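# Carry tube rack through self-closing door to desk

## Task

Move the tube rack from the counter, through the door that swings shut by itself, and set it on the desk. It must finish standing upright with all of its tubes seated fully down in their holes, and the door must be closed at the end. If the rack or any tube reaches the floor, the task fails. Either one robot or both may be used. When finished, the grippers must release and the robots back away. A robot that falls or is left leaning fails the task.

## Robot and tools

ROBOTS. r1 and r2 are identical Hello Robot Stretch 3 units. Each has a two-wheel drive base with a passive omni caster at the rear, a mast carrying a lift, and a telescoping arm that reaches out of the robot's right side. At the arm's end is a wrist (yaw, pitch, roll) with a two-finger gripper and a wrist_camera. The head (pan, tilt) carries head_camera and nav_camera. Full camera names carry the robot prefix, e.g. r2_wrist_camera. The base is 0.33 m long and 0.34 m wide and cannot strafe, so reaching farther forward means driving. Turning in place pivots about the point midway between the drive wheels, 0.05 m behind the front edge. Stowed (arm in, wrist folded) the wrist pokes out up to 0.06 m on the right and a spin sweeps radius 0.28 m; an unfolded, level gripper reaches past that circle.

FRAMES. Base frame: origin on the floor between the drive wheels, x forward, y left, z up. Each robot reports only in its own frames, so relative placement of the two robots comes only from images, lidar_m, wrist_depth_mm and head_depth_mm. hand_pose is in the base frame, at the point where the closed fingertips meet; with wrist joints at zero its x points up, y back toward the mast, z to the robot's rear. Fingertips are round pads 0.04 m wide. The odometry frame is the base frame at scene start; base_odometry counts wheel turns (slip counts as travel), heading -3.142 to 3.142, positive left.

execute_actions. Arguments: "actions" is a list holding one action or nothing (empty just reports state and images). An action is an object keyed by "r1" and/or "r2"; each may contain "base", "joints", "contact_limits". "base" holds exactly one relative command: translate_m (metres, straight drive from where the base last reported itself, positive forward, -1 to 1) or rotate_rad (radians, spin in place, positive counter-clockwise/left, -3.2 to 3.2). "joints" holds absolute targets, one number per joint name: lift_m 0 to 1.1 m (arm height), arm_m 0 to 0.52 m (extension), wrist_yaw_rad -1.345 to 4.42 (0 along the arm, positive toward the front, 3.0 folded over the base), wrist_pitch_rad -1.57 to 0.451 (0 level, negative tips down), wrist_roll_rad -2.911 to 2.911 (0 fingers side by side, level), gripper_m -0.089 to 0.179 (larger is wider; real fingertip gap is 0.007 smaller near closed, 0.025 smaller wide open, zero below 0.007), head_pan_rad -3.953 to 1.73 (0 forward, positive left, -1.57 along the arm), head_tilt_rad -1.53 to 0.419 (negative down). Done tolerances: ±0.004 for lift_m, arm_m, gripper_m; ±0.02 for yaw, roll, head; ±0.05 for pitch. "contact_limits" accepts only arm_m: an effort percent 1 to 100 at which the arm motion halts with contact_stop (around minus that value when retracting); it also caps the arm's holding force until the next action. Too low stops at once. All motions in an action start together; none lasts beyond 15 s. Anything left out may still be pushing toward an earlier target without showing it. A bad key or out-of-range value rejects the whole call. If a result reports a stop, the rest of that reply's motion calls are skipped. "cameras": list of names or "all"; omitted or null gives all, [] gives none.

wait: seconds 0 to 10, commands nothing. zoom_image: camera plus region [x0, y0, x1, y1] in pixels from the top-left, at most 504 by 504, on the latest full image. finished_scene: scene number; irreversible; reports success. Replying without a tool call ends the run.

RESULTS. base_status/joint_status: done (for the base: wheels turned the commanded amount, slip included), off_target (resting short, possibly still pushing), contact_stop, time_out, torque_fault (old target dropped; holds where it stopped unless slack or off). Arm and lift halt with contact_stop on firm contact and go slack until recommanded; a slack lift can sag under load or keep pressing. Base, wrist and head have no contact stop. A wrist servo overloaded for several seconds turns off for 10 s. on_its_own covers uncommanded parts; "held at" gives the held target, not the position. motor_effort: percent of max, positive toward higher joint values (wheels: positive pushes forward), bracket is the peak; readings have fixed bias and noise. lidar_m: 12 distances in metres from the base origin, 30-degree sectors, 1st ahead then counter-clockwise (4th left, 7th behind, 10th right), plane 0.17 m high, range 0.15 to 12, "-" none; blind to clear objects and its own robot, sees the other robot; mast and low lift hide some sectors. wrist_depth_mm (45 to 1000) and head_depth_mm (280 to 4000, sideways image) are 7x7 median depths from the top-left. base_tilt in degrees, forward and right positive, about 4 degrees fixed bias. turned_by_wheels and turned_by_imu give turn since last result. The pictures line lists image order.

SPEED. Full speed (0.30 m/s, 1.9 rad/s) only with lift_m below 0.30, arm_m below 0.03 and wrist_yaw_rad above 2.54; otherwise 0.10 m/s and 0.63 rad/s.

GRIPPER. Grip by sending a value under the object's width (lower squeezes harder, but a stall guard eases off). Release with at least 0.02 above where the pads touched. Nothing reports whether an object is held; resend a different value to re-squeeze.

CAUTIONS. Fold or unfold the wrist (yaw to 3.0) only with lift_m 0.32 to 0.95, wrist_pitch_rad -0.4 and roll near 0; once folded, lift can drop to 0.25. With yaw below -0.4, keep pitch at -0.5 or lower. Pushing the arm into something rigid with the gripper above about 0.45 m can tip the robot; repeat pushes and higher limits make it worse. Driving while gripping or hooking something fixed, or snagging furniture (especially reversing) can tip it: undo in small steps, free the gripper, and lower lift to about 0.2 if still tilted. Robots must never press against each other; once bases touch, any further drive presses hard, and no state line reports it. Travel differs slightly between robots (under 1 cm per metre, at most 2.5 cm), which strains a shared load. The door closes by itself, and loose objects may get brief nudges. Avoid drops, slams and hard pushes.

CALIBRATION. Per camera: K and D in OpenCV form, T_world_to_cam mapping the carrying robot's base frame to the camera frame, with small errors; results list changed poses.

Each tool is called by a JSON object that holds its "api" and its "payload".

## Session

{"api": "execute_actions", "payload": {"actions": []}}

Scene clock: 0.00 s.
r1.base_odometry: x=+0.000 y=+0.000 heading=+0.000 (m, m, rad; r1's odometry frame)
r1.turned_by_wheels: +0.000 (rad since the last result)
r1.turned_by_imu: +0.000 (rad since the last result)
r1.base_tilt: forward=+0.4 right=+0.9 (deg)
r1.lidar_m: 0.94 0.97 0.71 0.68 0.70 0.94 1.07 1.11 1.49 2.80 1.37 0.98
r1.head_depth_mm: 909 909 910 913 907 909 904 / 910 905 905 902 906 906 900 / 904 900 904 901 899 906 900 / 906 901 902 903 896 897 898 / 898 898 899 898 896 892 894 / 897 895 895 894 891 893 892 / 893 897 892 886 890 885 889
r1.base_status: not commanded
r1.joint_positions: lift_m=+0.464 arm_m=+0.001 wrist_yaw_rad=+2.797 wrist_pitch_rad=-0.392 wrist_roll_rad=-0.014 gripper_m=+0.037 head_pan_rad=-0.007 head_tilt_rad=+0.005
r1.joint_status: not commanded
r1.motor_effort: left_wheel=+0 right_wheel=+0 lift_m=+29 arm_m=+0 wrist_yaw_rad=+0 wrist_pitch_rad=+5 wrist_roll_rad=+1 gripper_m=+1 head_pan_rad=+0 head_tilt_rad=+1 (%)
r1.hand_pose: x=+0.0556 y=+0.0687 z=+0.4827 quat_wxyz=(+0.255, +0.702, +0.019, +0.665) (m; r1's base frame)
r1.wrist_depth_mm: 574 609 674 742 835 921 846 / - 671 707 795 906 - 845 / - 713 783 862 - - 887 / - 786 869 976 - 996 910 / 760 853 862 858 872 829 808 / 749 - 729 709 679 711 703 / 635 620 626 643 630 618 604
r2.base_odometry: x=+0.000 y=+0.000 heading=+0.000 (m, m, rad; r2's odometry frame)
r2.turned_by_wheels: +0.000 (rad since the last result)
r2.turned_by_imu: +0.000 (rad since the last result)
r2.base_tilt: forward=-1.1 right=-1.2 (deg)
r2.lidar_m: 2.28 1.08 0.80 0.77 0.81 0.89 0.86 0.90 1.25 1.85 1.93 2.36
r2.head_depth_mm: 1847 2676 2812 2866 2220 2178 2216 / 1907 2696 2798 2794 2201 2210 2243 / 1907 2808 2837 2842 2217 2230 2243 / 1902 2856 2853 2861 2225 2220 2231 / 1884 2835 2837 2878 2263 2230 2215 / 1893 2718 2846 2867 2804 2787 2238 / 1900 2202 2175 2157 2141 2144 2039
r2.base_status: not commanded
r2.joint_positions: lift_m=+0.398 arm_m=-0.001 wrist_yaw_rad=+3.081 wrist_pitch_rad=-0.576 wrist_roll_rad=-0.016 gripper_m=+0.037 head_pan_rad=-0.006 head_tilt_rad=-0.005
r2.joint_status: not commanded
r2.motor_effort: left_wheel=+1 right_wheel=+0 lift_m=+29 arm_m=+0 wrist_yaw_rad=+1 wrist_pitch_rad=+7 wrist_roll_rad=-1 gripper_m=+0 head_pan_rad=-1 head_tilt_rad=+1 (%)
r2.hand_pose: x=-0.0090 y=+0.0576 z=+0.3769 quat_wxyz=(+0.220, +0.678, +0.182, +0.677) (m; r2's base frame)
r2.wrist_depth_mm: 734 741 745 754 779 763 757 / 798 831 - 836 845 882 887 / 862 879 - 902 905 896 891 / 759 754 748 755 747 724 728 / 644 642 647 633 652 628 614 / 555 562 - - 545 542 534 / 505 507 - - 482 482 474
pictures: r1_head_camera (sideways: a quarter turn clockwise sets it upright), r1_nav_camera (sideways: a quarter turn counterclockwise sets it upright), r1_wrist_camera, r2_head_camera (sideways: a quarter turn clockwise sets it upright), r2_nav_camera (sideways: a quarter turn counterclockwise sets it upright), r2_wrist_camera
Images, in order (width x height): r1_head_camera 896x504, r1_nav_camera 672x504, r1_wrist_camera 644x364, r2_head_camera 896x504, r2_nav_camera 672x504, r2_wrist_camera 644x364.

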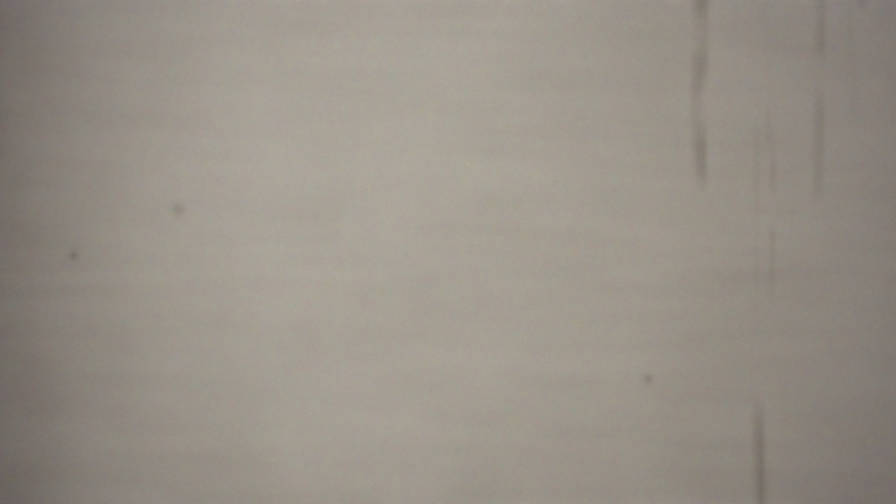

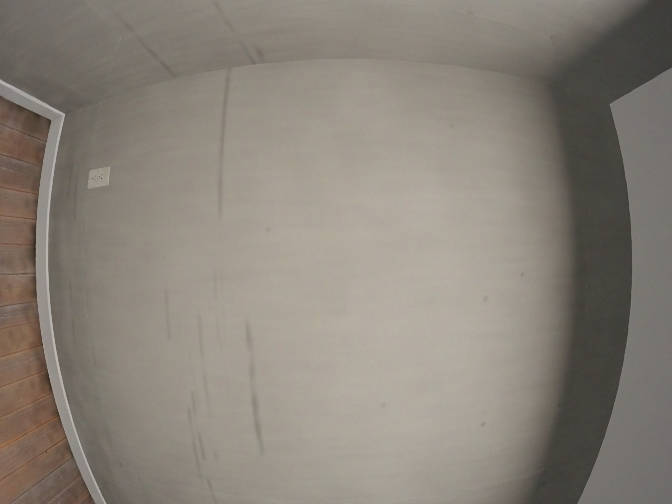

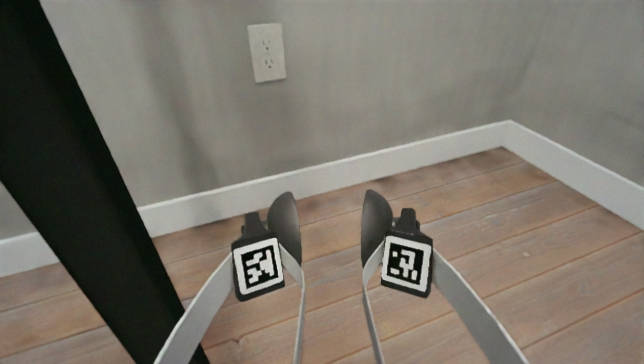

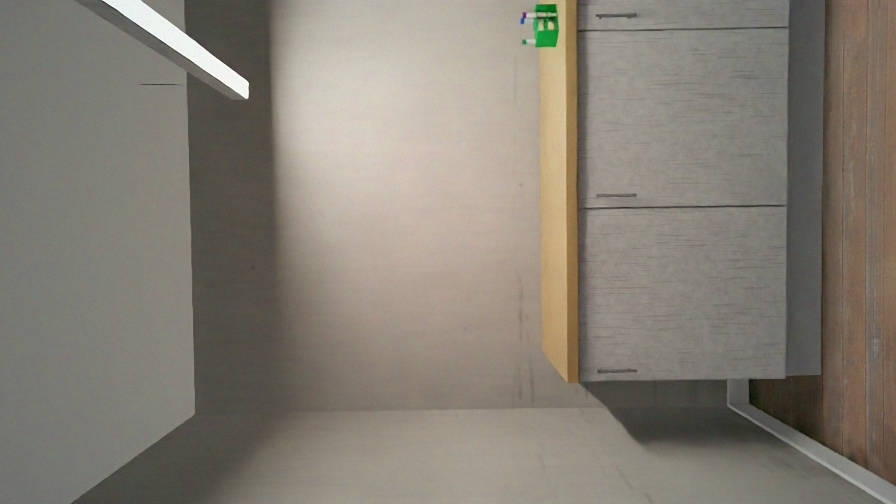

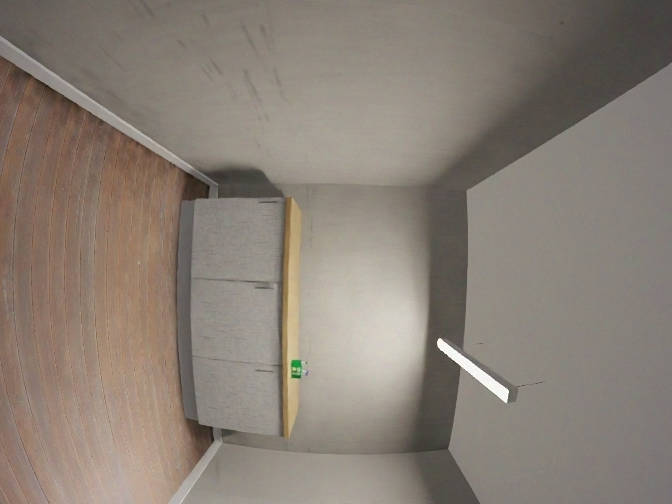

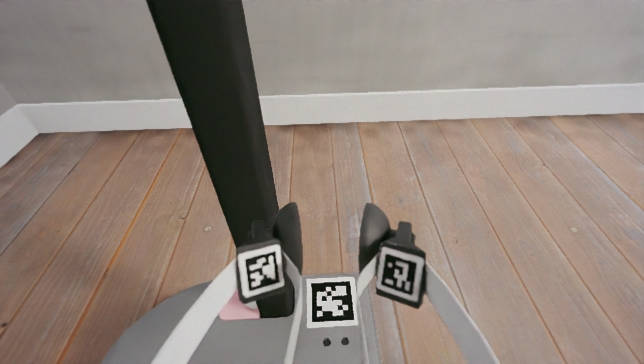

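{"api": "execute_actions", "payload": {"actions": [{"r1":{"joints":{"head_pan_rad":-1.9,"head_tilt_rad":-0.4}},"r2":{"joints":{"head_pan_rad":-1.7,"head_tilt_rad":-0.4}}}], "cameras": ["r1_head_camera","r1_nav_camera","r2_head_camera","r2_nav_camera"]}}

Scene clock: 12.57 s.
r1.base_odometry: x=+0.000 y=+0.000 heading=+0.000 (m, m, rad; r1's odometry frame)
r1.turned_by_wheels: +0.000 (rad since the last result)
r1.turned_by_imu: +0.001 (rad since the last result)
r1.base_tilt: forward=+0.4 right=+0.9 (deg)
r1.lidar_m: 0.94 0.97 0.71 0.68 0.70 0.94 1.07 1.10 1.49 2.79 1.36 0.98
r1.head_depth_mm: 1694 1747 1798 1862 1796 1723 1439 / 1984 2035 2136 2231 2193 1787 1442 / 2268 2385 2546 2687 2330 1792 1442 / 2773 2949 3160 3147 2341 1800 1436 / 2689 2935 3166 3258 2357 1770 1436 / 2663 2875 3036 3179 2328 1768 1432 / 2567 2751 2909 3079 2282 1768 1422
r1.base_status: not commanded
r1.joint_positions: lift_m=+0.464 arm_m=+0.001 wrist_yaw_rad=+2.797 wrist_pitch_rad=-0.392 wrist_roll_rad=-0.014 gripper_m=+0.037 head_pan_rad=-1.893 head_tilt_rad=-0.395
r1.joint_status: all done
r1.motor_effort: left_wheel=+0(0) right_wheel=+0(0) lift_m=+29(29) arm_m=+0(0) wrist_yaw_rad=+0(0) wrist_pitch_rad=+5(6) wrist_roll_rad=+1(1) gripper_m=+1(1) head_pan_rad=-2(30) head_tilt_rad=-4(29) (%)
r1.hand_pose: x=+0.0556 y=+0.0687 z=+0.4827 quat_wxyz=(+0.255, +0.702, +0.019, +0.665) (m; r1's base frame)
r1.wrist_depth_mm: 575 601 654 730 820 886 815 / - 652 711 792 901 997 847 / - 712 800 896 - - 891 / - 789 839 957 - - 882 / 745 835 863 866 885 834 823 / 736 - 709 708 703 722 692 / 645 615 632 622 614 620 612
r2.base_odometry: x=+0.000 y=+0.000 heading=+0.000 (m, m, rad; r2's odometry frame)
r2.turned_by_wheels: +0.000 (rad since the last result)
r2.turned_by_imu: -0.001 (rad since the last result)
r2.base_tilt: forward=-1.1 right=-1.2 (deg)
r2.lidar_m: 2.28 1.08 0.80 0.77 0.81 0.89 0.86 0.90 1.25 1.85 1.93 2.36
r2.head_depth_mm: 1608 1730 1860 1977 2094 1729 1404 / 1605 1706 1840 2021 2151 1746 1400 / 1604 1701 1819 1958 2073 1736 1401 / 1577 1686 1819 1950 2103 1743 1398 / 1556 1663 1786 1938 2080 1758 1406 / 1552 1640 1770 1894 2040 1752 1407 / 1536 1638 1770 1904 2038 1754 1417
r2.base_status: not commanded
r2.joint_positions: lift_m=+0.398 arm_m=-0.001 wrist_yaw_rad=+3.081 wrist_pitch_rad=-0.576 wrist_roll_rad=-0.016 gripper_m=+0.037 head_pan_rad=-1.693 head_tilt_rad=-0.395
r2.joint_status: all done
r2.motor_effort: left_wheel=+1(1) right_wheel=+0(0) lift_m=+29(29) arm_m=-1(0) wrist_yaw_rad=+0(1) wrist_pitch_rad=+7(7) wrist_roll_rad=-1(1) gripper_m=+0(1) head_pan_rad=-3(33) head_tilt_rad=-2(18) (%)
r2.hand_pose: x=-0.0090 y=+0.0576 z=+0.3769 quat_wxyz=(+0.220, +0.678, +0.182, +0.677) (m; r2's base frame)
r2.wrist_depth_mm: 748 738 742 751 744 777 766 / 798 835 - 817 840 854 889 / 870 886 - 901 901 881 879 / 766 736 748 757 736 749 722 / 660 648 631 645 644 634 597 / 574 563 - - 552 544 534 / 494 502 - - 489 482 480
pictures: r1_head_camera (sideways: a quarter turn clockwise sets it upright), r1_nav_camera (sideways: a quarter turn counterclockwise sets it upright), r2_head_camera (sideways: a quarter turn clockwise sets it upright), r2_nav_camera (sideways: a quarter turn counterclockwise sets it upright)
camera_calibration (this result's frames):
r1_head_camera: T_world_to_cam=[[0.119083, 0.381843, -0.916524, 1.21296], [0.945776, -0.324585, -0.0123453, 0.00973323], [-0.302204, -0.865356, -0.39979, 0.479317], [0, 0, 0, 1]] pos_world=[-0.00879669, -0.0452205, 1.30345]
r1_nav_camera: T_world_to_cam=[[-0.149253, -0.358991, 0.92133, -1.15131], [-0.956388, 0.289017, -0.0423189, 0.108834], [-0.251088, -0.887465, -0.386471, 0.460301], [0, 0, 0, 1]] pos_world=[0.0478276, -0.0362618, 1.24323]
r2_head_camera: T_world_to_cam=[[0.0767389, 0.377191, -0.922951, 1.2236], [0.993434, -0.107703, 0.0385832, -0.054366], [-0.0848515, -0.919852, -0.382979, 0.460136], [0, 0, 0, 1]] pos_world=[-0.000845645, -0.0441303, 1.30764]
r2_nav_camera: T_world_to_cam=[[-0.0264817, -0.393128, 0.919102, -1.16098], [-0.99502, 0.0987448, 0.0135671, 0.0413428], [-0.0960902, -0.914166, -0.393785, 0.47178], [0, 0, 0, 1]] pos_world=[0.0557257, -0.0292111, 1.25228]
Images, in order (width x height): r1_head_camera 896x504, r1_nav_camera 672x504, r2_head_camera 896x504, r2_nav_camera 672x504.

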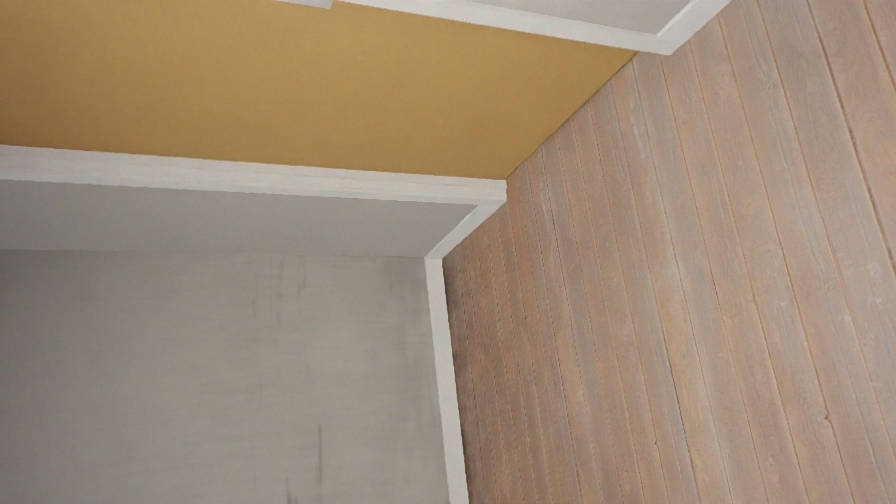

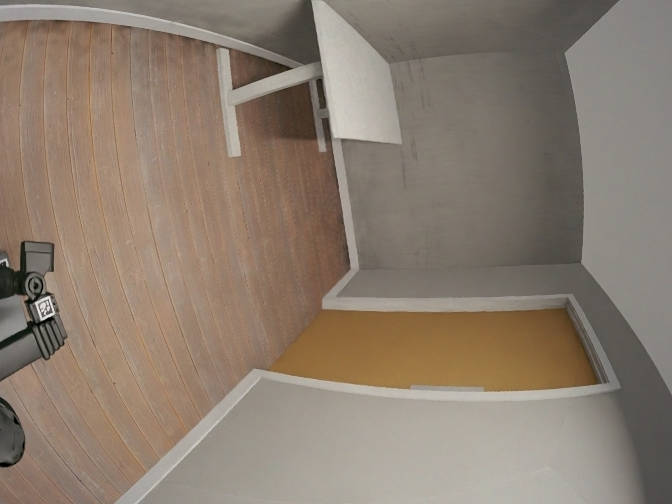

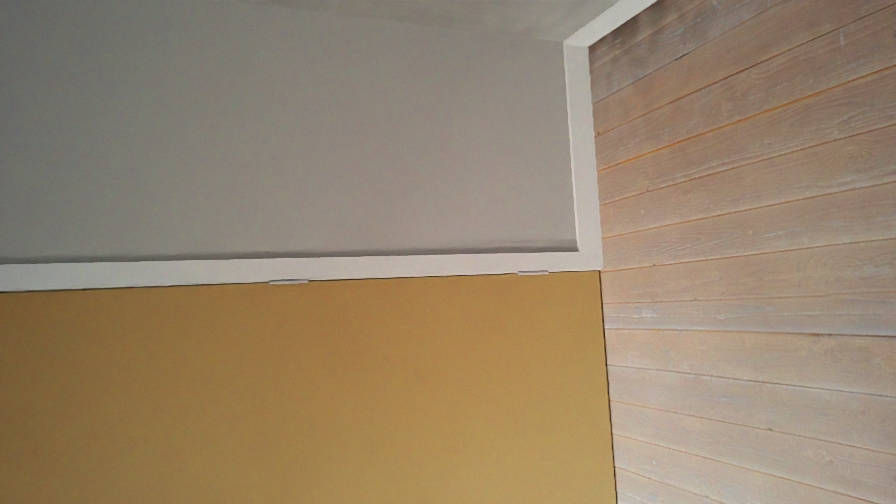

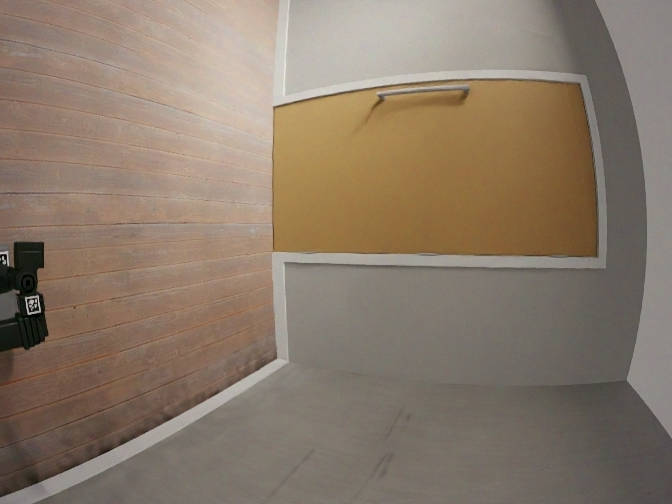

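{"api": "execute_actions", "payload": {"actions": [{"r1":{"base":{"rotate_rad":-1.877},"joints":{"lift_m":0.26,"arm_m":0,"wrist_yaw_rad":3.0,"wrist_pitch_rad":-0.4,"head_pan_rad":0,"head_tilt_rad":-0.5}},"r2":{"base":{"rotate_rad":-0.419},"joints":{"lift_m":0.26,"arm_m":0,"wrist_pitch_rad":-0.4,"head_pan_rad":0.1,"head_tilt_rad":-0.3}}}], "cameras": []}}

{"api": "execute_actions", "payload": {"actions": [{"r1":{"base":{"translate_m":0.86}},"r2":{"base":{"translate_m":1.0}}}], "cameras": ["r1_nav_camera","r2_head_camera"]}}

{"api": "execute_actions", "payload": {"actions": [{"r1":{"base":{"translate_m":0.8}},"r2":{"base":{"translate_m":0.916}}}], "cameras": []}}

{"api": "execute_actions", "payload": {"actions": [{"r1":{"base":{"rotate_rad":-1.265},"joints":{"head_tilt_rad":-0.8}},"r2":{"base":{"rotate_rad":1.99},"joints":{"head_pan_rad":-1.57,"head_tilt_rad":-0.6}}}], "cameras": ["r1_nav_camera","r2_head_camera","r2_nav_camera"]}}

Scene clock: 53.03 s.
r1.base_odometry: x=+0.000 y=+0.000 heading=-1.877 (m, m, rad; r1's odometry frame)
r1.turned_by_wheels: -1.877 (rad since the last result)
r1.turned_by_imu: -1.900 (rad since the last result)
r1.base_tilt: forward=+0.4 right=+0.8 (deg)
r1.lidar_m: 2.03 1.59 1.15 0.95 0.94 0.82 0.68 0.68 0.75 1.08 1.07 1.19
r1.head_depth_mm: 1661 1722 1820 1846 1844 1624 1350 / 1960 2033 2135 2242 2044 1620 1341 / 2213 2385 2531 2639 2033 1622 1346 / 2723 2897 3226 2752 2043 1605 1342 / 2747 2901 3277 2721 2031 1603 1325 / 2641 2849 3045 2741 2020 1600 1328 / 2560 2747 3007 2710 2037 1601 1329
r1.base_status: done
r1.joint_positions: lift_m=+0.261 arm_m=+0.001 wrist_yaw_rad=+2.997 wrist_pitch_rad=-0.415 wrist_roll_rad=-0.014 gripper_m=+0.037 head_pan_rad=-0.007 head_tilt_rad=-0.494
r1.joint_status: all done
r1.motor_effort: left_wheel=+2(10) right_wheel=-2(8) lift_m=+14(26) arm_m=+0(3) wrist_yaw_rad=+2(7) wrist_pitch_rad=+6(6) wrist_roll_rad=+1(1) gripper_m=+1(1) head_pan_rad=+3(32) head_tilt_rad=-3(16) (%)
r1.hand_pose: x=+0.0111 y=+0.0769 z=+0.2740 quat_wxyz=(+0.195, +0.696, +0.097, +0.685) (m; r1's base frame)
r1.wrist_depth_mm: 740 - 939 - - - - / 811 - 973 - - - - / 818 847 834 811 805 802 790 / 682 666 652 642 631 625 623 / 561 549 - 548 542 527 519 / 485 - - - 448 449 440 / - - - - 396 391 393
r2.base_odometry: x=+0.000 y=+0.000 heading=-0.419 (m, m, rad; r2's odometry frame)
r2.turned_by_wheels: -0.419 (rad since the last result)
r2.turned_by_imu: -0.416 (rad since the last result)
r2.base_tilt: forward=-1.1 right=-1.2 (deg)
r2.lidar_m: 2.30 2.09 0.99 0.79 0.78 0.84 0.87 0.86 0.93 1.41 1.84 2.00
r2.head_depth_mm: 2806 2898 2951 3074 2656 1903 1514 / 2832 2955 3020 3267 2627 1929 1511 / 2712 2862 2910 2546 2607 1909 1511 / 2672 2727 2837 2452 2478 1910 1515 / 2568 2706 2768 2334 2441 1941 1511 / 2471 2644 2698 2283 2404 1935 1517 / 2413 2533 2656 2208 2312 1930 1531
r2.base_status: done
r2.joint_positions: lift_m=+0.260 arm_m=+0.000 wrist_yaw_rad=+3.081 wrist_pitch_rad=-0.422 wrist_roll_rad=-0.016 gripper_m=+0.037 head_pan_rad=+0.093 head_tilt_rad=-0.310
r2.joint_status: all done
r2.motor_effort: left_wheel=+4(10) right_wheel=-2(5) lift_m=+20(25) arm_m=+2(2) wrist_yaw_rad=+0(0) wrist_pitch_rad=+12(12) wrist_roll_rad=+0(1) gripper_m=+0(1) head_pan_rad=+3(38) head_tilt_rad=+3(9) (%)
r2.hand_pose: x=-0.0077 y=+0.0787 z=+0.2721 quat_wxyz=(+0.168, +0.690, +0.129, +0.692) (m; r2's base frame)
r2.wrist_depth_mm: 589 640 717 820 931 - - / 623 675 791 867 - - - / 661 728 - 876 882 865 865 / 673 702 689 698 701 689 667 / 565 574 560 556 574 546 542 / 481 502 - - - 458 454 / 421 - - - 395 395 398
pictures: none
No camera images: the call's "cameras" was empty. Leave "cameras" out to get every camera's image.

Scene clock: 58.07 s.
r1.base_odometry: x=-0.259 y=-0.820 heading=-1.877 (m, m, rad; r1's odometry frame)
r1.turned_by_wheels: +0.000 (rad since the last result)
r1.turned_by_imu: +0.003 (rad since the last result)
r1.base_tilt: forward=+0.4 right=+0.8 (deg)
r1.lidar_m: 1.51 2.08 1.06 1.24 1.23 1.36 1.49 1.49 0.96 0.79 0.79 0.87
r1.head_depth_mm: 1245 1285 1339 1389 1469 1504 1346 / 1404 1504 1608 1693 1774 1616 1333 / 1614 1715 1806 1941 1990 1609 1344 / 2002 2162 2342 2495 2021 1606 1337 / 1986 2145 2376 2506 2018 1602 1331 / 1933 2065 2298 2443 2028 1613 1326 / 1862 2033 2186 2353 2010 1587 1336
r1.base_status: done
r1.joint_positions: lift_m=+0.261 arm_m=+0.001 wrist_yaw_rad=+2.997 wrist_pitch_rad=-0.415 wrist_roll_rad=-0.014 gripper_m=+0.037 head_pan_rad=-0.007 head_tilt_rad=-0.495
r1.joint_status: not commanded
r1.motor_effort: left_wheel=+2(10) right_wheel=-2(5) lift_m=+14(14) arm_m=+0(0) wrist_yaw_rad=+2(2) wrist_pitch_rad=+6(6) wrist_roll_rad=+1(1) gripper_m=+0(0) head_pan_rad=+3(2) head_tilt_rad=-3(3) (%)
r1.hand_pose: x=+0.0110 y=+0.0769 z=+0.2739 quat_wxyz=(+0.195, +0.696, +0.097, +0.685) (m; r1's base frame)
r1.wrist_depth_mm: 969 - - - - - - / - - - - - - - / 864 844 835 828 827 808 787 / 690 661 663 646 646 639 622 / 559 554 - 559 529 530 522 / 483 - - - 443 452 442 / - - - - 395 392 391
r2.base_odometry: x=+0.914 y=-0.407 heading=-0.419 (m, m, rad; r2's odometry frame)
r2.turned_by_wheels: +0.000 (rad since the last result)
r2.turned_by_imu: +0.009 (rad since the last result)
r2.base_tilt: forward=-1.1 right=-1.2 (deg)
r2.lidar_m: 1.37 1.35 1.47 1.18 1.17 1.27 1.81 1.79 1.85 1.48 1.45 1.58
r2.head_depth_mm: 1935 2072 2187 2285 2407 1906 1512 / 1900 1984 2104 1554 1635 1732 1523 / 1830 1929 2038 1498 1581 1673 1513 / 1774 1864 1982 1440 1510 1618 1511 / 1748 1823 1911 1417 1456 1547 1521 / 1675 1786 1841 1371 1413 1501 1501 / 1640 1715 1790 1325 1367 1466 1515
r2.base_status: done
r2.joint_positions: lift_m=+0.260 arm_m=+0.000 wrist_yaw_rad=+3.081 wrist_pitch_rad=-0.422 wrist_roll_rad=-0.016 gripper_m=+0.037 head_pan_rad=+0.093 head_tilt_rad=-0.309
r2.joint_status: not commanded
r2.motor_effort: left_wheel=+2(17) right_wheel=-2(6) lift_m=+20(20) arm_m=+2(2) wrist_yaw_rad=+0(0) wrist_pitch_rad=+12(12) wrist_roll_rad=+0(1) gripper_m=+0(0) head_pan_rad=+3(2) head_tilt_rad=+2(3) (%)
r2.hand_pose: x=-0.0077 y=+0.0788 z=+0.2722 quat_wxyz=(+0.168, +0.690, +0.129, +0.693) (m; r2's base frame)
r2.wrist_depth_mm: 868 929 - - - - - / 929 - - - - - - / 955 921 - 911 897 890 868 / 706 706 695 690 679 679 667 / 572 570 562 557 565 548 550 / 482 507 - - - 463 459 / 423 - - - 395 397 397
pictures: r1_nav_camera (sideways: a quarter turn counterclockwise sets it upright), r2_head_camera (sideways: a quarter turn clockwise sets it upright)
camera_calibration (this result's frames):
r1_nav_camera: T_world_to_cam=[[0.477538, -0.03131, 0.878053, -1.09867], [0.0171561, -0.998842, -0.0449477, 0.106312], [0.878444, 0.0365282, -0.476448, 0.570494], [0, 0, 0, 1]] pos_world=[0.0216858, 0.0509507, 1.24128]
r2_head_camera: T_world_to_cam=[[-0.304596, 0.0019859, -0.95248, 1.26448], [-0.109981, 0.993236, 0.0372421, -0.0458934], [0.946111, 0.116099, -0.302317, 0.348872], [0, 0, 0, 1]] pos_world=[0.0500354, 0.00256823, 1.31157]
Images, in order (width x height): r1_nav_camera 672x504, r2_head_camera 896x504.

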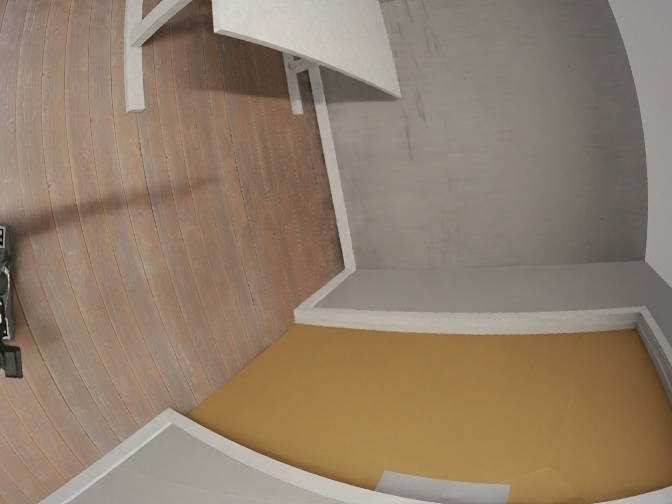

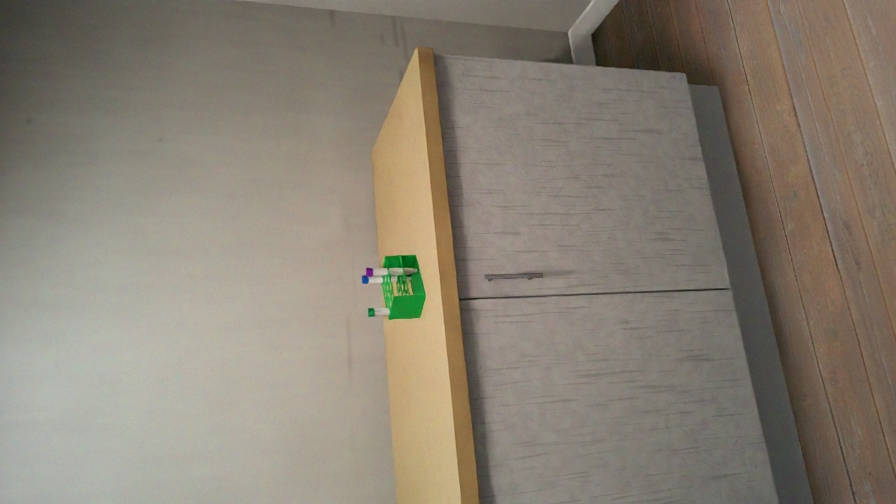

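Scene clock: 62.93 s.
r1.base_odometry: x=-0.500 y=-1.583 heading=-1.877 (m, m, rad; r1's odometry frame)
r1.turned_by_wheels: +0.000 (rad since the last result)
r1.turned_by_imu: +0.003 (rad since the last result)
r1.base_tilt: forward=+0.3 right=+0.8 (deg)
r1.lidar_m: 0.90 1.51 1.57 1.50 1.49 1.66 2.25 1.21 0.64 0.58 0.59 0.66
r1.head_depth_mm: 736 784 848 928 994 1053 1109 / 871 915 956 987 1067 1181 1280 / 1057 1114 1186 1260 1348 1447 1336 / 1314 1394 1529 1656 1816 1596 1330 / 1306 1419 1556 1704 1862 1604 1329 / 1274 1379 1491 1631 1817 1607 1330 / 1230 1327 1442 1566 1748 1603 1327
r1.base_status: done
r1.joint_positions: lift_m=+0.261 arm_m=+0.001 wrist_yaw_rad=+2.997 wrist_pitch_rad=-0.415 wrist_roll_rad=-0.014 gripper_m=+0.037 head_pan_rad=-0.007 head_tilt_rad=-0.495
r1.joint_status: not commanded
r1.motor_effort: left_wheel=+2(10) right_wheel=-2(6) lift_m=+14(14) arm_m=+0(1) wrist_yaw_rad=+2(3) wrist_pitch_rad=+6(6) wrist_roll_rad=+1(1) gripper_m=+1(1) head_pan_rad=+3(2) head_tilt_rad=-1(3) (%)
r1.hand_pose: x=+0.0110 y=+0.0769 z=+0.2739 quat_wxyz=(+0.195, +0.696, +0.097, +0.685) (m; r1's base frame)
r1.wrist_depth_mm: - - - - - - - / - - - - - - - / 856 840 831 813 793 801 771 / 683 669 653 654 644 639 619 / 557 544 - 545 545 531 515 / 475 - - - 443 453 445 / - - - - 395 391 389
r2.base_odometry: x=+1.750 y=-0.779 heading=-0.419 (m, m, rad; r2's odometry frame)
r2.turned_by_wheels: +0.000 (rad since the last result)
r2.turned_by_imu: +0.008 (rad since the last result)
r2.base_tilt: forward=-1.1 right=-1.2 (deg)
r2.lidar_m: 0.50 0.50 0.54 0.84 1.52 1.65 2.53 2.64 1.38 1.12 1.11 0.62
r2.head_depth_mm: 1083 1142 1217 1303 799 631 675 / 1055 1110 1183 1244 803 605 646 / 1026 1079 1140 1196 807 586 620 / 990 1043 1110 1162 810 584 598 / 973 1017 1075 1127 809 588 576 / 935 989 1043 1089 686 589 551 / 917 968 1012 1066 773 590 512
r2.base_status: done
r2.joint_positions: lift_m=+0.260 arm_m=+0.000 wrist_yaw_rad=+3.081 wrist_pitch_rad=-0.422 wrist_roll_rad=-0.016 gripper_m=+0.037 head_pan_rad=+0.093 head_tilt_rad=-0.309
r2.joint_status: not commanded
r2.motor_effort: left_wheel=+0(15) right_wheel=-1(6) lift_m=+20(20) arm_m=+2(1) wrist_yaw_rad=+0(1) wrist_pitch_rad=+12(12) wrist_roll_rad=+0(0) gripper_m=+0(0) head_pan_rad=+3(3) head_tilt_rad=+3(2) (%)
r2.hand_pose: x=-0.0077 y=+0.0788 z=+0.2722 quat_wxyz=(+0.168, +0.690, +0.129, +0.693) (m; r2's base frame)
r2.wrist_depth_mm: - - - - 713 521 421 / - - - - 800 549 426 / 942 918 - 905 859 626 439 / 726 692 684 679 697 647 508 / 576 563 572 562 573 555 508 / 476 496 - - - 452 463 / 420 - - - 398 398 399
pictures: none
No camera images: the call's "cameras" was empty. Leave "cameras" out to get every camera's image.

Scene clock: 65.40 s.
r1.base_odometry: x=-0.500 y=-1.583 heading=-3.142 (m, m, rad; r1's odometry frame)
r1.turned_by_wheels: -1.265 (rad since the last result)
r1.turned_by_imu: -1.279 (rad since the last result)
r1.base_tilt: forward=+0.4 right=+1.0 (deg)
r1.lidar_m: 0.59 0.61 0.81 1.51 1.54 1.56 1.05 1.53 2.04 2.24 0.77 0.58
r1.head_depth_mm: 497 567 660 745 852 1123 1167 / 497 565 657 785 957 1172 1160 / 497 564 652 781 970 1243 1164 / 494 563 652 780 968 1239 1156 / 493 561 649 776 959 1246 1162 / 491 558 647 771 954 1241 1160 / 489 558 645 769 949 1231 1157
r1.base_status: done
r1.joint_positions: lift_m=+0.261 arm_m=+0.001 wrist_yaw_rad=+2.997 wrist_pitch_rad=-0.415 wrist_roll_rad=-0.014 gripper_m=+0.037 head_pan_rad=-0.007 head_tilt_rad=-0.790
r1.joint_status: all done
r1.motor_effort: left_wheel=+2(10) right_wheel=-2(8) lift_m=+15(14) arm_m=-1(0) wrist_yaw_rad=+3(2) wrist_pitch_rad=+6(6) wrist_roll_rad=+0(1) gripper_m=+0(1) head_pan_rad=+2(2) head_tilt_rad=-7(26) (%)
r1.hand_pose: x=+0.0110 y=+0.0769 z=+0.2739 quat_wxyz=(+0.195, +0.696, +0.097, +0.685) (m; r1's base frame)
r1.wrist_depth_mm: - - - - - 789 612 / - - - - - 862 628 / 854 859 830 833 791 775 648 / 684 663 676 653 634 637 604 / 559 552 - 553 546 524 524 / 479 - - - 441 446 442 / - - - - 396 395 392
r2.base_odometry: x=+1.750 y=-0.779 heading=+1.571 (m, m, rad; r2's odometry frame)
r2.turned_by_wheels: +1.990 (rad since the last result)
r2.turned_by_imu: +1.966 (rad since the last result)
r2.base_tilt: forward=-1.1 right=-1.3 (deg)
r2.lidar_m: 1.52 1.59 2.23 2.64 1.52 1.14 1.11 0.67 0.51 0.50 0.52 0.74
r2.head_depth_mm: 923 1015 956 680 610 712 865 / 925 1020 960 683 617 724 880 / 926 1020 958 669 622 734 891 / 930 1036 970 661 626 743 897 / 940 1037 977 690 635 752 911 / 953 1035 978 692 641 760 926 / 949 1053 989 695 648 767 939
r2.base_status: done
r2.joint_positions: lift_m=+0.260 arm_m=+0.000 wrist_yaw_rad=+3.081 wrist_pitch_rad=-0.422 wrist_roll_rad=-0.016 gripper_m=+0.037 head_pan_rad=-1.563 head_tilt_rad=-0.593
r2.joint_status: all done
r2.motor_effort: left_wheel=-3(12) right_wheel=+2(11) lift_m=+20(20) arm_m=+1(2) wrist_yaw_rad=+1(0) wrist_pitch_rad=+12(12) wrist_roll_rad=+0(0) gripper_m=+0(0) head_pan_rad=-3(37) head_tilt_rad=-3(16) (%)
r2.hand_pose: x=-0.0077 y=+0.0788 z=+0.2722 quat_wxyz=(+0.168, +0.690, +0.129, +0.693) (m; r2's base frame)
r2.wrist_depth_mm: - - - - - - - / - - - - - - - / 939 937 - 915 873 874 885 / 720 682 686 684 686 679 673 / 560 559 563 560 564 543 558 / 469 499 - - - 466 452 / 421 - - - 399 396 397
pictures: r1_nav_camera (sideways: a quarter turn counterclockwise sets it upright), r2_head_camera (sideways: a quarter turn clockwise sets it upright), r2_nav_camera (sideways: a quarter turn counterclockwise sets it upright)
camera_calibration (this result's frames):
r1_nav_camera: T_world_to_cam=[[0.71264, -0.0328037, 0.700762, -0.868986], [0.00321393, -0.998743, -0.050021, 0.112984], [0.701522, 0.0378992, -0.711639, 0.877536], [0, 0, 0, 1]] pos_world=[0.00329981, 0.051078, 1.23909]
r2_head_camera: T_world_to_cam=[[0.0259262, 0.55806, -0.829395, 1.10189], [0.99908, 0.0138915, 0.0405773, -0.0569862], [0.0341661, -0.829684, -0.557187, 0.686087], [0, 0, 0, 1]] pos_world=[0.00492521, -0.0448921, 1.29849]
r2_nav_camera: T_world_to_cam=[[0.0259635, -0.566413, 0.823712, -1.03689], [-0.999415, -0.033064, 0.00876573, 0.0476234], [0.0222702, -0.823458, -0.56694, 0.696361], [0, 0, 0, 1]] pos_world=[0.0590086, -0.0123072, 1.24847]
Images, in order (width x height): r1_nav_camera 672x504, r2_head_camera 896x504, r2_nav_camera 672x504.

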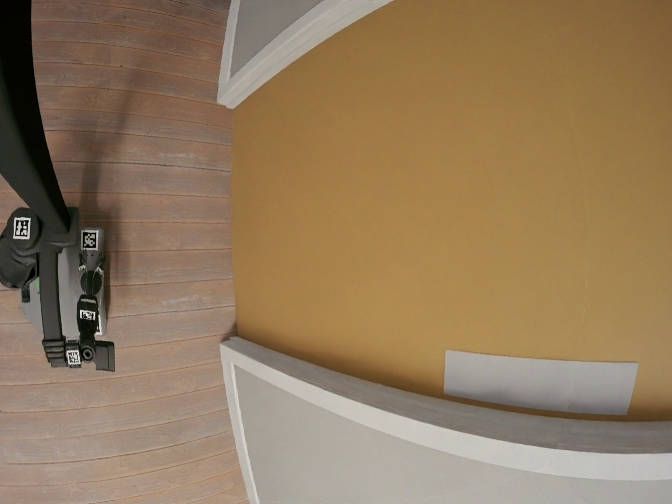

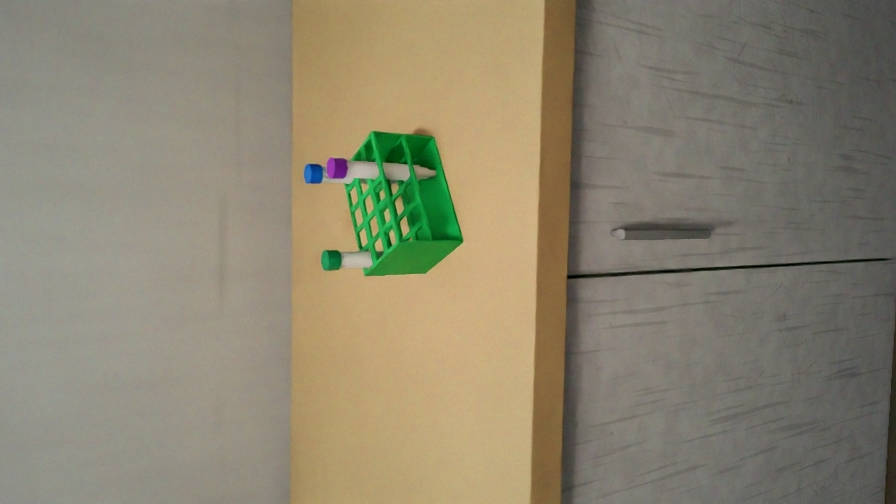

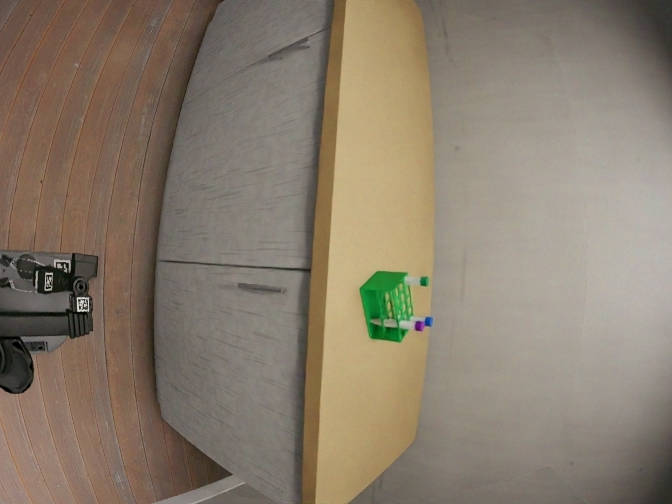

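{"api": "execute_actions", "payload": {"actions": [{"r1":{"base":{"rotate_rad":0.2}},"r2":{"base":{"translate_m":-0.28},"joints":{"lift_m":0.93,"wrist_pitch_rad":-0.4}}}], "cameras": []}}

{"api": "execute_actions", "payload": {"actions": [{"r1":{"base":{"translate_m":0.49},"joints":{"head_tilt_rad":-1.1}},"r2":{"base":{"rotate_rad":0.42},"joints":{"wrist_yaw_rad":0,"gripper_m":0.179}}}], "cameras": []}}

{"api": "execute_actions", "payload": {"actions": [{"r1":{"joints":{"lift_m":0.32}},"r2":{"joints":{"wrist_pitch_rad":0,"wrist_roll_rad":0,"lift_m":0.88,"head_tilt_rad":-0.5}}}], "cameras": ["r1_nav_camera","r2_head_camera","r2_wrist_camera"]}}

Scene clock: 100.00 s.
r1.base_odometry: x=-0.500 y=-1.583 heading=-2.942 (m, m, rad; r1's odometry frame)
r1.turned_by_wheels: +0.200 (rad since the last result)
r1.turned_by_imu: +0.204 (rad since the last result)
r1.base_tilt: forward=+0.4 right=+0.8 (deg)
r1.lidar_m: 0.59 0.65 0.90 1.51 1.66 1.50 1.05 1.64 2.26 1.28 0.65 0.59
r1.head_depth_mm: 477 538 620 729 886 1051 1150 / 484 550 631 748 913 1168 1163 / 491 558 644 766 939 1216 1164 / 501 570 659 786 976 1243 1166 / 509 580 674 807 1006 1271 1156 / 518 591 688 835 1037 1267 1164 / 526 603 705 850 1083 1278 1151
r1.base_status: done
r1.joint_positions: lift_m=+0.261 arm_m=+0.001 wrist_yaw_rad=+2.997 wrist_pitch_rad=-0.415 wrist_roll_rad=-0.014 gripper_m=+0.037 head_pan_rad=-0.007 head_tilt_rad=-0.790
r1.joint_status: not commanded
r1.motor_effort: left_wheel=-2(8) right_wheel=+2(8) lift_m=+15(14) arm_m=-1(0) wrist_yaw_rad=+2(2) wrist_pitch_rad=+6(6) wrist_roll_rad=+1(1) gripper_m=+1(0) head_pan_rad=+2(2) head_tilt_rad=-5(4) (%)
r1.hand_pose: x=+0.0110 y=+0.0769 z=+0.2739 quat_wxyz=(+0.195, +0.696, +0.097, +0.685) (m; r1's base frame)
r1.wrist_depth_mm: - - - - - - 707 / - - - - - 929 763 / 875 863 841 817 813 795 712 / 696 652 667 662 640 641 623 / 559 557 - 553 540 532 523 / 481 - - - 441 449 440 / - - - - 397 391 392
r2.base_odometry: x=+1.750 y=-1.059 heading=+1.571 (m, m, rad; r2's odometry frame)
r2.turned_by_wheels: +0.000 (rad since the last result)
r2.turned_by_imu: -0.004 (rad since the last result)
r2.base_tilt: forward=-1.1 right=-1.2 (deg)
r2.lidar_m: 1.79 1.88 2.64 2.65 1.14 0.85 0.83 0.87 0.49 0.48 0.51 0.72
r2.head_depth_mm: 915 1005 1064 680 563 - - / 918 1016 961 682 585 - - / 925 1017 966 687 585 - - / 924 1018 970 686 590 676 - / 928 1029 972 690 590 683 - / 933 1034 987 692 623 726 887 / 937 1040 989 671 627 743 908
r2.base_status: done
r2.joint_positions: lift_m=+0.930 arm_m=+0.000 wrist_yaw_rad=+3.081 wrist_pitch_rad=-0.421 wrist_roll_rad=-0.016 gripper_m=+0.037 head_pan_rad=-1.563 head_tilt_rad=-0.593
r2.joint_status: all done
r2.motor_effort: left_wheel=-2(16) right_wheel=+1(5) lift_m=+36(36) arm_m=+1(1) wrist_yaw_rad=+0(0) wrist_pitch_rad=+12(12) wrist_roll_rad=-1(0) gripper_m=+0(0) head_pan_rad=-3(3) head_tilt_rad=-3(3) (%)
r2.hand_pose: x=-0.0077 y=+0.0788 z=+0.9416 quat_wxyz=(+0.168, +0.690, +0.128, +0.693) (m; r2's base frame)
r2.wrist_depth_mm: 868 - - - - - - / 904 - - - - - - / 918 - - - - - - / 931 - - - - - - / 924 - - - - - - / 931 - - - - - - / 926 - - - - - -
pictures: none
No camera images: the call's "cameras" was empty. Leave "cameras" out to get every camera's image.

Scene clock: 103.30 s.
r1.base_odometry: x=-0.980 y=-1.680 heading=-2.942 (m, m, rad; r1's odometry frame)
r1.turned_by_wheels: +0.000 (rad since the last result)
r1.turned_by_imu: +0.002 (rad since the last result)
r1.base_tilt: forward=+0.3 right=+0.9 (deg)
r1.lidar_m: - 0.15 0.19 0.66 1.57 1.91 1.53 2.18 2.34 0.27 0.15 -
r1.head_depth_mm: - - - - - 394 1066 / - - - - - 411 1091 / - - - - - 453 1135 / - - - - - 519 1138 / - - - - 311 605 1145 / - - - - 324 721 1115 / - - - - 342 901 1098
r1.base_status: done
r1.joint_positions: lift_m=+0.261 arm_m=+0.001 wrist_yaw_rad=+2.998 wrist_pitch_rad=-0.415 wrist_roll_rad=-0.014 gripper_m=+0.037 head_pan_rad=-0.007 head_tilt_rad=-1.087
r1.joint_status: all done
r1.motor_effort: left_wheel=-2(7) right_wheel=+2(10) lift_m=+14(14) arm_m=+0(1) wrist_yaw_rad=+3(3) wrist_pitch_rad=+6(6) wrist_roll_rad=+1(1) gripper_m=+0(0) head_pan_rad=+2(3) head_tilt_rad=-7(29) (%)
r1.hand_pose: x=+0.0110 y=+0.0769 z=+0.2739 quat_wxyz=(+0.195, +0.696, +0.097, +0.685) (m; r1's base frame)
r1.wrist_depth_mm: - - - - 454 212 140 / - - - - 456 216 140 / 864 859 831 813 460 214 141 / 656 660 644 662 463 216 141 / 553 559 - 559 353 219 141 / 476 - - - 431 218 142 / - - - - 383 205 142
r2.base_odometry: x=+1.750 y=-1.059 heading=+1.991 (m, m, rad; r2's odometry frame)
r2.turned_by_wheels: +0.420 (rad since the last result)
r2.turned_by_imu: +0.416 (rad since the last result)
r2.base_tilt: forward=-1.1 right=-1.2 (deg)
r2.lidar_m: 1.84 2.41 2.65 1.26 0.88 0.83 0.85 0.51 0.48 0.49 0.65 1.56
r2.head_depth_mm: 910 993 953 680 556 - - / 951 1043 962 680 578 - - / 993 1098 736 685 594 - - / 1044 1150 969 685 698 838 1039 / 1095 1226 972 690 740 928 1163 / 1147 1287 983 723 836 1022 1240 / 1222 1344 986 783 926 1164 1248
r2.base_status: done
r2.joint_positions: lift_m=+0.930 arm_m=+0.000 wrist_yaw_rad=+0.002 wrist_pitch_rad=-0.421 wrist_roll_rad=-0.016 gripper_m=+0.179 head_pan_rad=-1.563 head_tilt_rad=-0.593
r2.joint_status: all done
r2.motor_effort: left_wheel=-3(9) right_wheel=+2(7) lift_m=+36(36) arm_m=+1(1) wrist_yaw_rad=-2(7) wrist_pitch_rad=+12(12) wrist_roll_rad=-1(0) gripper_m=+1(83) head_pan_rad=-3(2) head_tilt_rad=-3(3) (%)
r2.hand_pose: x=-0.0210 y=-0.3688 z=+0.9416 quat_wxyz=(+0.697, +0.150, -0.685, -0.146) (m; r2's base frame)
r2.wrist_depth_mm: - - 962 440 752 691 618 / 556 547 538 435 472 515 495 / 615 427 368 358 353 348 346 / 801 553 421 308 279 269 266 / - 648 495 382 316 250 222 / - 760 596 441 355 308 221 / - - 726 525 401 327 290
pictures: none
No camera images: the call's "cameras" was empty. Leave "cameras" out to get every camera's image.

Scene clock: 104.67 s.
r1.base_odometry: x=-0.980 y=-1.680 heading=-2.942 (m, m, rad; r1's odometry frame)
r1.turned_by_wheels: +0.000 (rad since the last result)
r1.turned_by_imu: +0.000 (rad since the last result)
r1.base_tilt: forward=+0.4 right=+0.8 (deg)
r1.lidar_m: - 0.15 0.19 0.66 1.57 1.91 1.54 2.17 2.34 0.27 0.15 -
r1.head_depth_mm: - - - - - 394 1064 / - - - - - 411 1076 / - - - - - 453 1139 / - - - - - 518 1141 / - - - - 311 606 1152 / - - - - 324 726 1108 / - - - - 342 904 1106
r1.base_status: not commanded
r1.joint_positions: lift_m=+0.319 arm_m=+0.001 wrist_yaw_rad=+2.998 wrist_pitch_rad=-0.415 wrist_roll_rad=-0.014 gripper_m=+0.037 head_pan_rad=-0.007 head_tilt_rad=-1.087
r1.joint_status: all done
r1.motor_effort: left_wheel=-2(2) right_wheel=+2(2) lift_m=+39(41) arm_m=+0(1) wrist_yaw_rad=+3(2) wrist_pitch_rad=+6(6) wrist_roll_rad=+1(1) gripper_m=+0(1) head_pan_rad=+3(3) head_tilt_rad=-6(7) (%)
r1.hand_pose: x=+0.0110 y=+0.0768 z=+0.3327 quat_wxyz=(+0.195, +0.696, +0.097, +0.685) (m; r1's base frame)
r1.wrist_depth_mm: - - - - 454 213 140 / - - - - 451 213 141 / 985 974 975 932 464 214 141 / 794 767 755 744 461 216 141 / 647 646 - 635 353 218 141 / 548 538 - 554 496 219 142 / 480 - - - 433 203 142
r2.base_odometry: x=+1.750 y=-1.059 heading=+1.991 (m, m, rad; r2's odometry frame)
r2.turned_by_wheels: +0.000 (rad since the last result)
r2.turned_by_imu: +0.000 (rad since the last result)
r2.base_tilt: forward=-1.1 right=-1.2 (deg)
r2.lidar_m: 1.83 2.40 2.65 1.27 0.88 0.83 0.85 0.51 0.48 0.49 0.65 1.56
r2.head_depth_mm: 910 980 1049 785 605 590 - / 950 1024 1090 795 587 619 - / 992 1079 1138 730 609 - - / 1042 1133 1186 754 651 741 892 / 1099 1201 1249 802 665 805 954 / 1152 1272 1251 806 763 893 1075 / 1223 1351 1256 808 834 992 1246
r2.base_status: not commanded
r2.joint_positions: lift_m=+0.880 arm_m=+0.000 wrist_yaw_rad=+0.002 wrist_pitch_rad=-0.026 wrist_roll_rad=-0.008 gripper_m=+0.179 head_pan_rad=-1.563 head_tilt_rad=-0.508
r2.joint_status: all done
r2.motor_effort: left_wheel=-3(3) right_wheel=+2(2) lift_m=+20(31) arm_m=+1(2) wrist_yaw_rad=-2(2) wrist_pitch_rad=+14(15) wrist_roll_rad=+4(4) gripper_m=+0(0) head_pan_rad=-2(3) head_tilt_rad=+2(8) (%)
r2.hand_pose: x=-0.0209 y=-0.4003 z=+0.9885 quat_wxyz=(+0.710, +0.010, -0.704, -0.009) (m; r2's base frame)
r2.wrist_depth_mm: - - - 940 792 706 641 / - - - 932 817 733 661 / - - - 966 814 740 686 / 770 728 729 478 605 696 665 / 587 443 401 400 395 411 383 / 653 445 362 296 274 272 285 / 671 512 399 326 255 224 202
pictures: r1_nav_camera (sideways: a quarter turn counterclockwise sets it upright), r2_head_camera (sideways: a quarter turn clockwise sets it upright), r2_wrist_camera
camera_calibration (this result's frames):
r1_nav_camera: T_world_to_cam=[[0.886384, -0.0339369, 0.461706, -0.558595], [-0.0118007, -0.998642, -0.0507484, 0.114003], [0.462801, 0.0395341, -0.88558, 1.10513], [0, 0, 0, 1]] pos_world=[-0.0149826, 0.0512006, 1.24238]
r2_head_camera: T_world_to_cam=[[0.0265157, 0.485359, -0.873913, 1.15993], [0.999054, 0.01728, 0.0399098, -0.0561215], [0.0344718, -0.874144, -0.484441, 0.591437], [0, 0, 0, 1]] pos_world=[0.00492405, -0.0450137, 1.30244]
r2_wrist_camera: T_world_to_cam=[[-0.999164, -0.0311133, 0.0265308, -0.0600666], [-0.031932, 0.188464, -0.981561, 1.08008], [0.0255395, -0.981587, -0.1893, -0.0449161], [0, 0, 0, 1]] pos_world=[-0.0243801, -0.249514, 1.05326]
Images, in order (width x height): r1_nav_camera 672x504, r2_head_camera 896x504, r2_wrist_camera 644x364.

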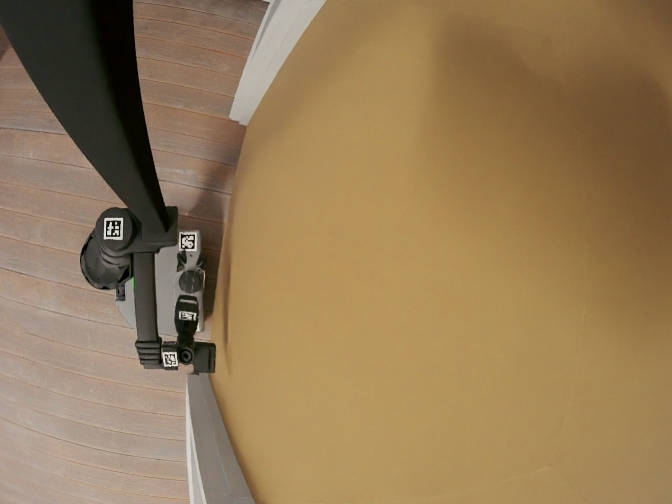

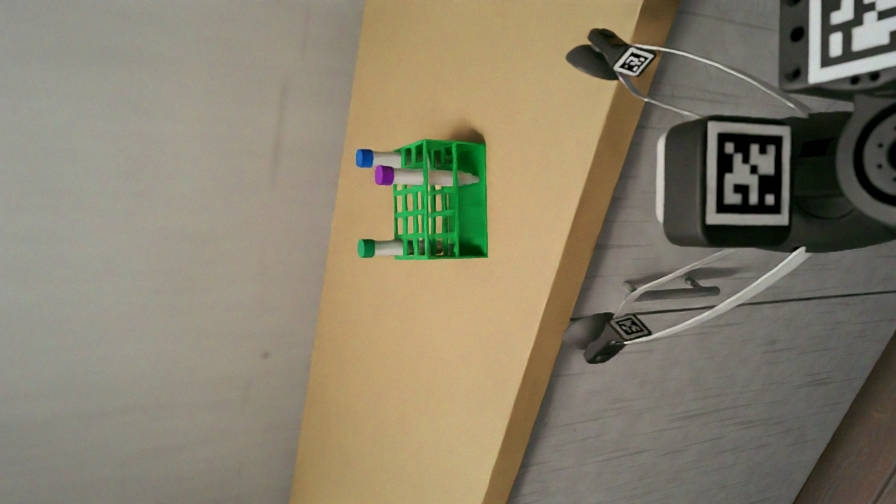

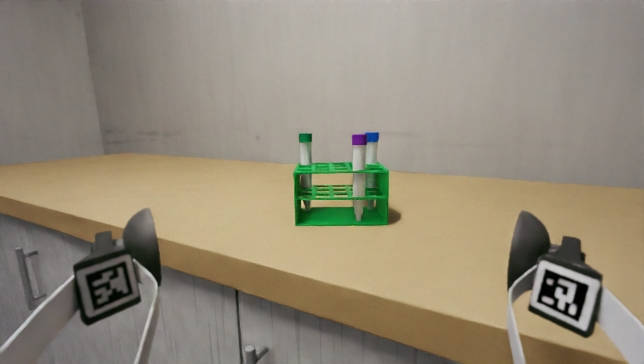

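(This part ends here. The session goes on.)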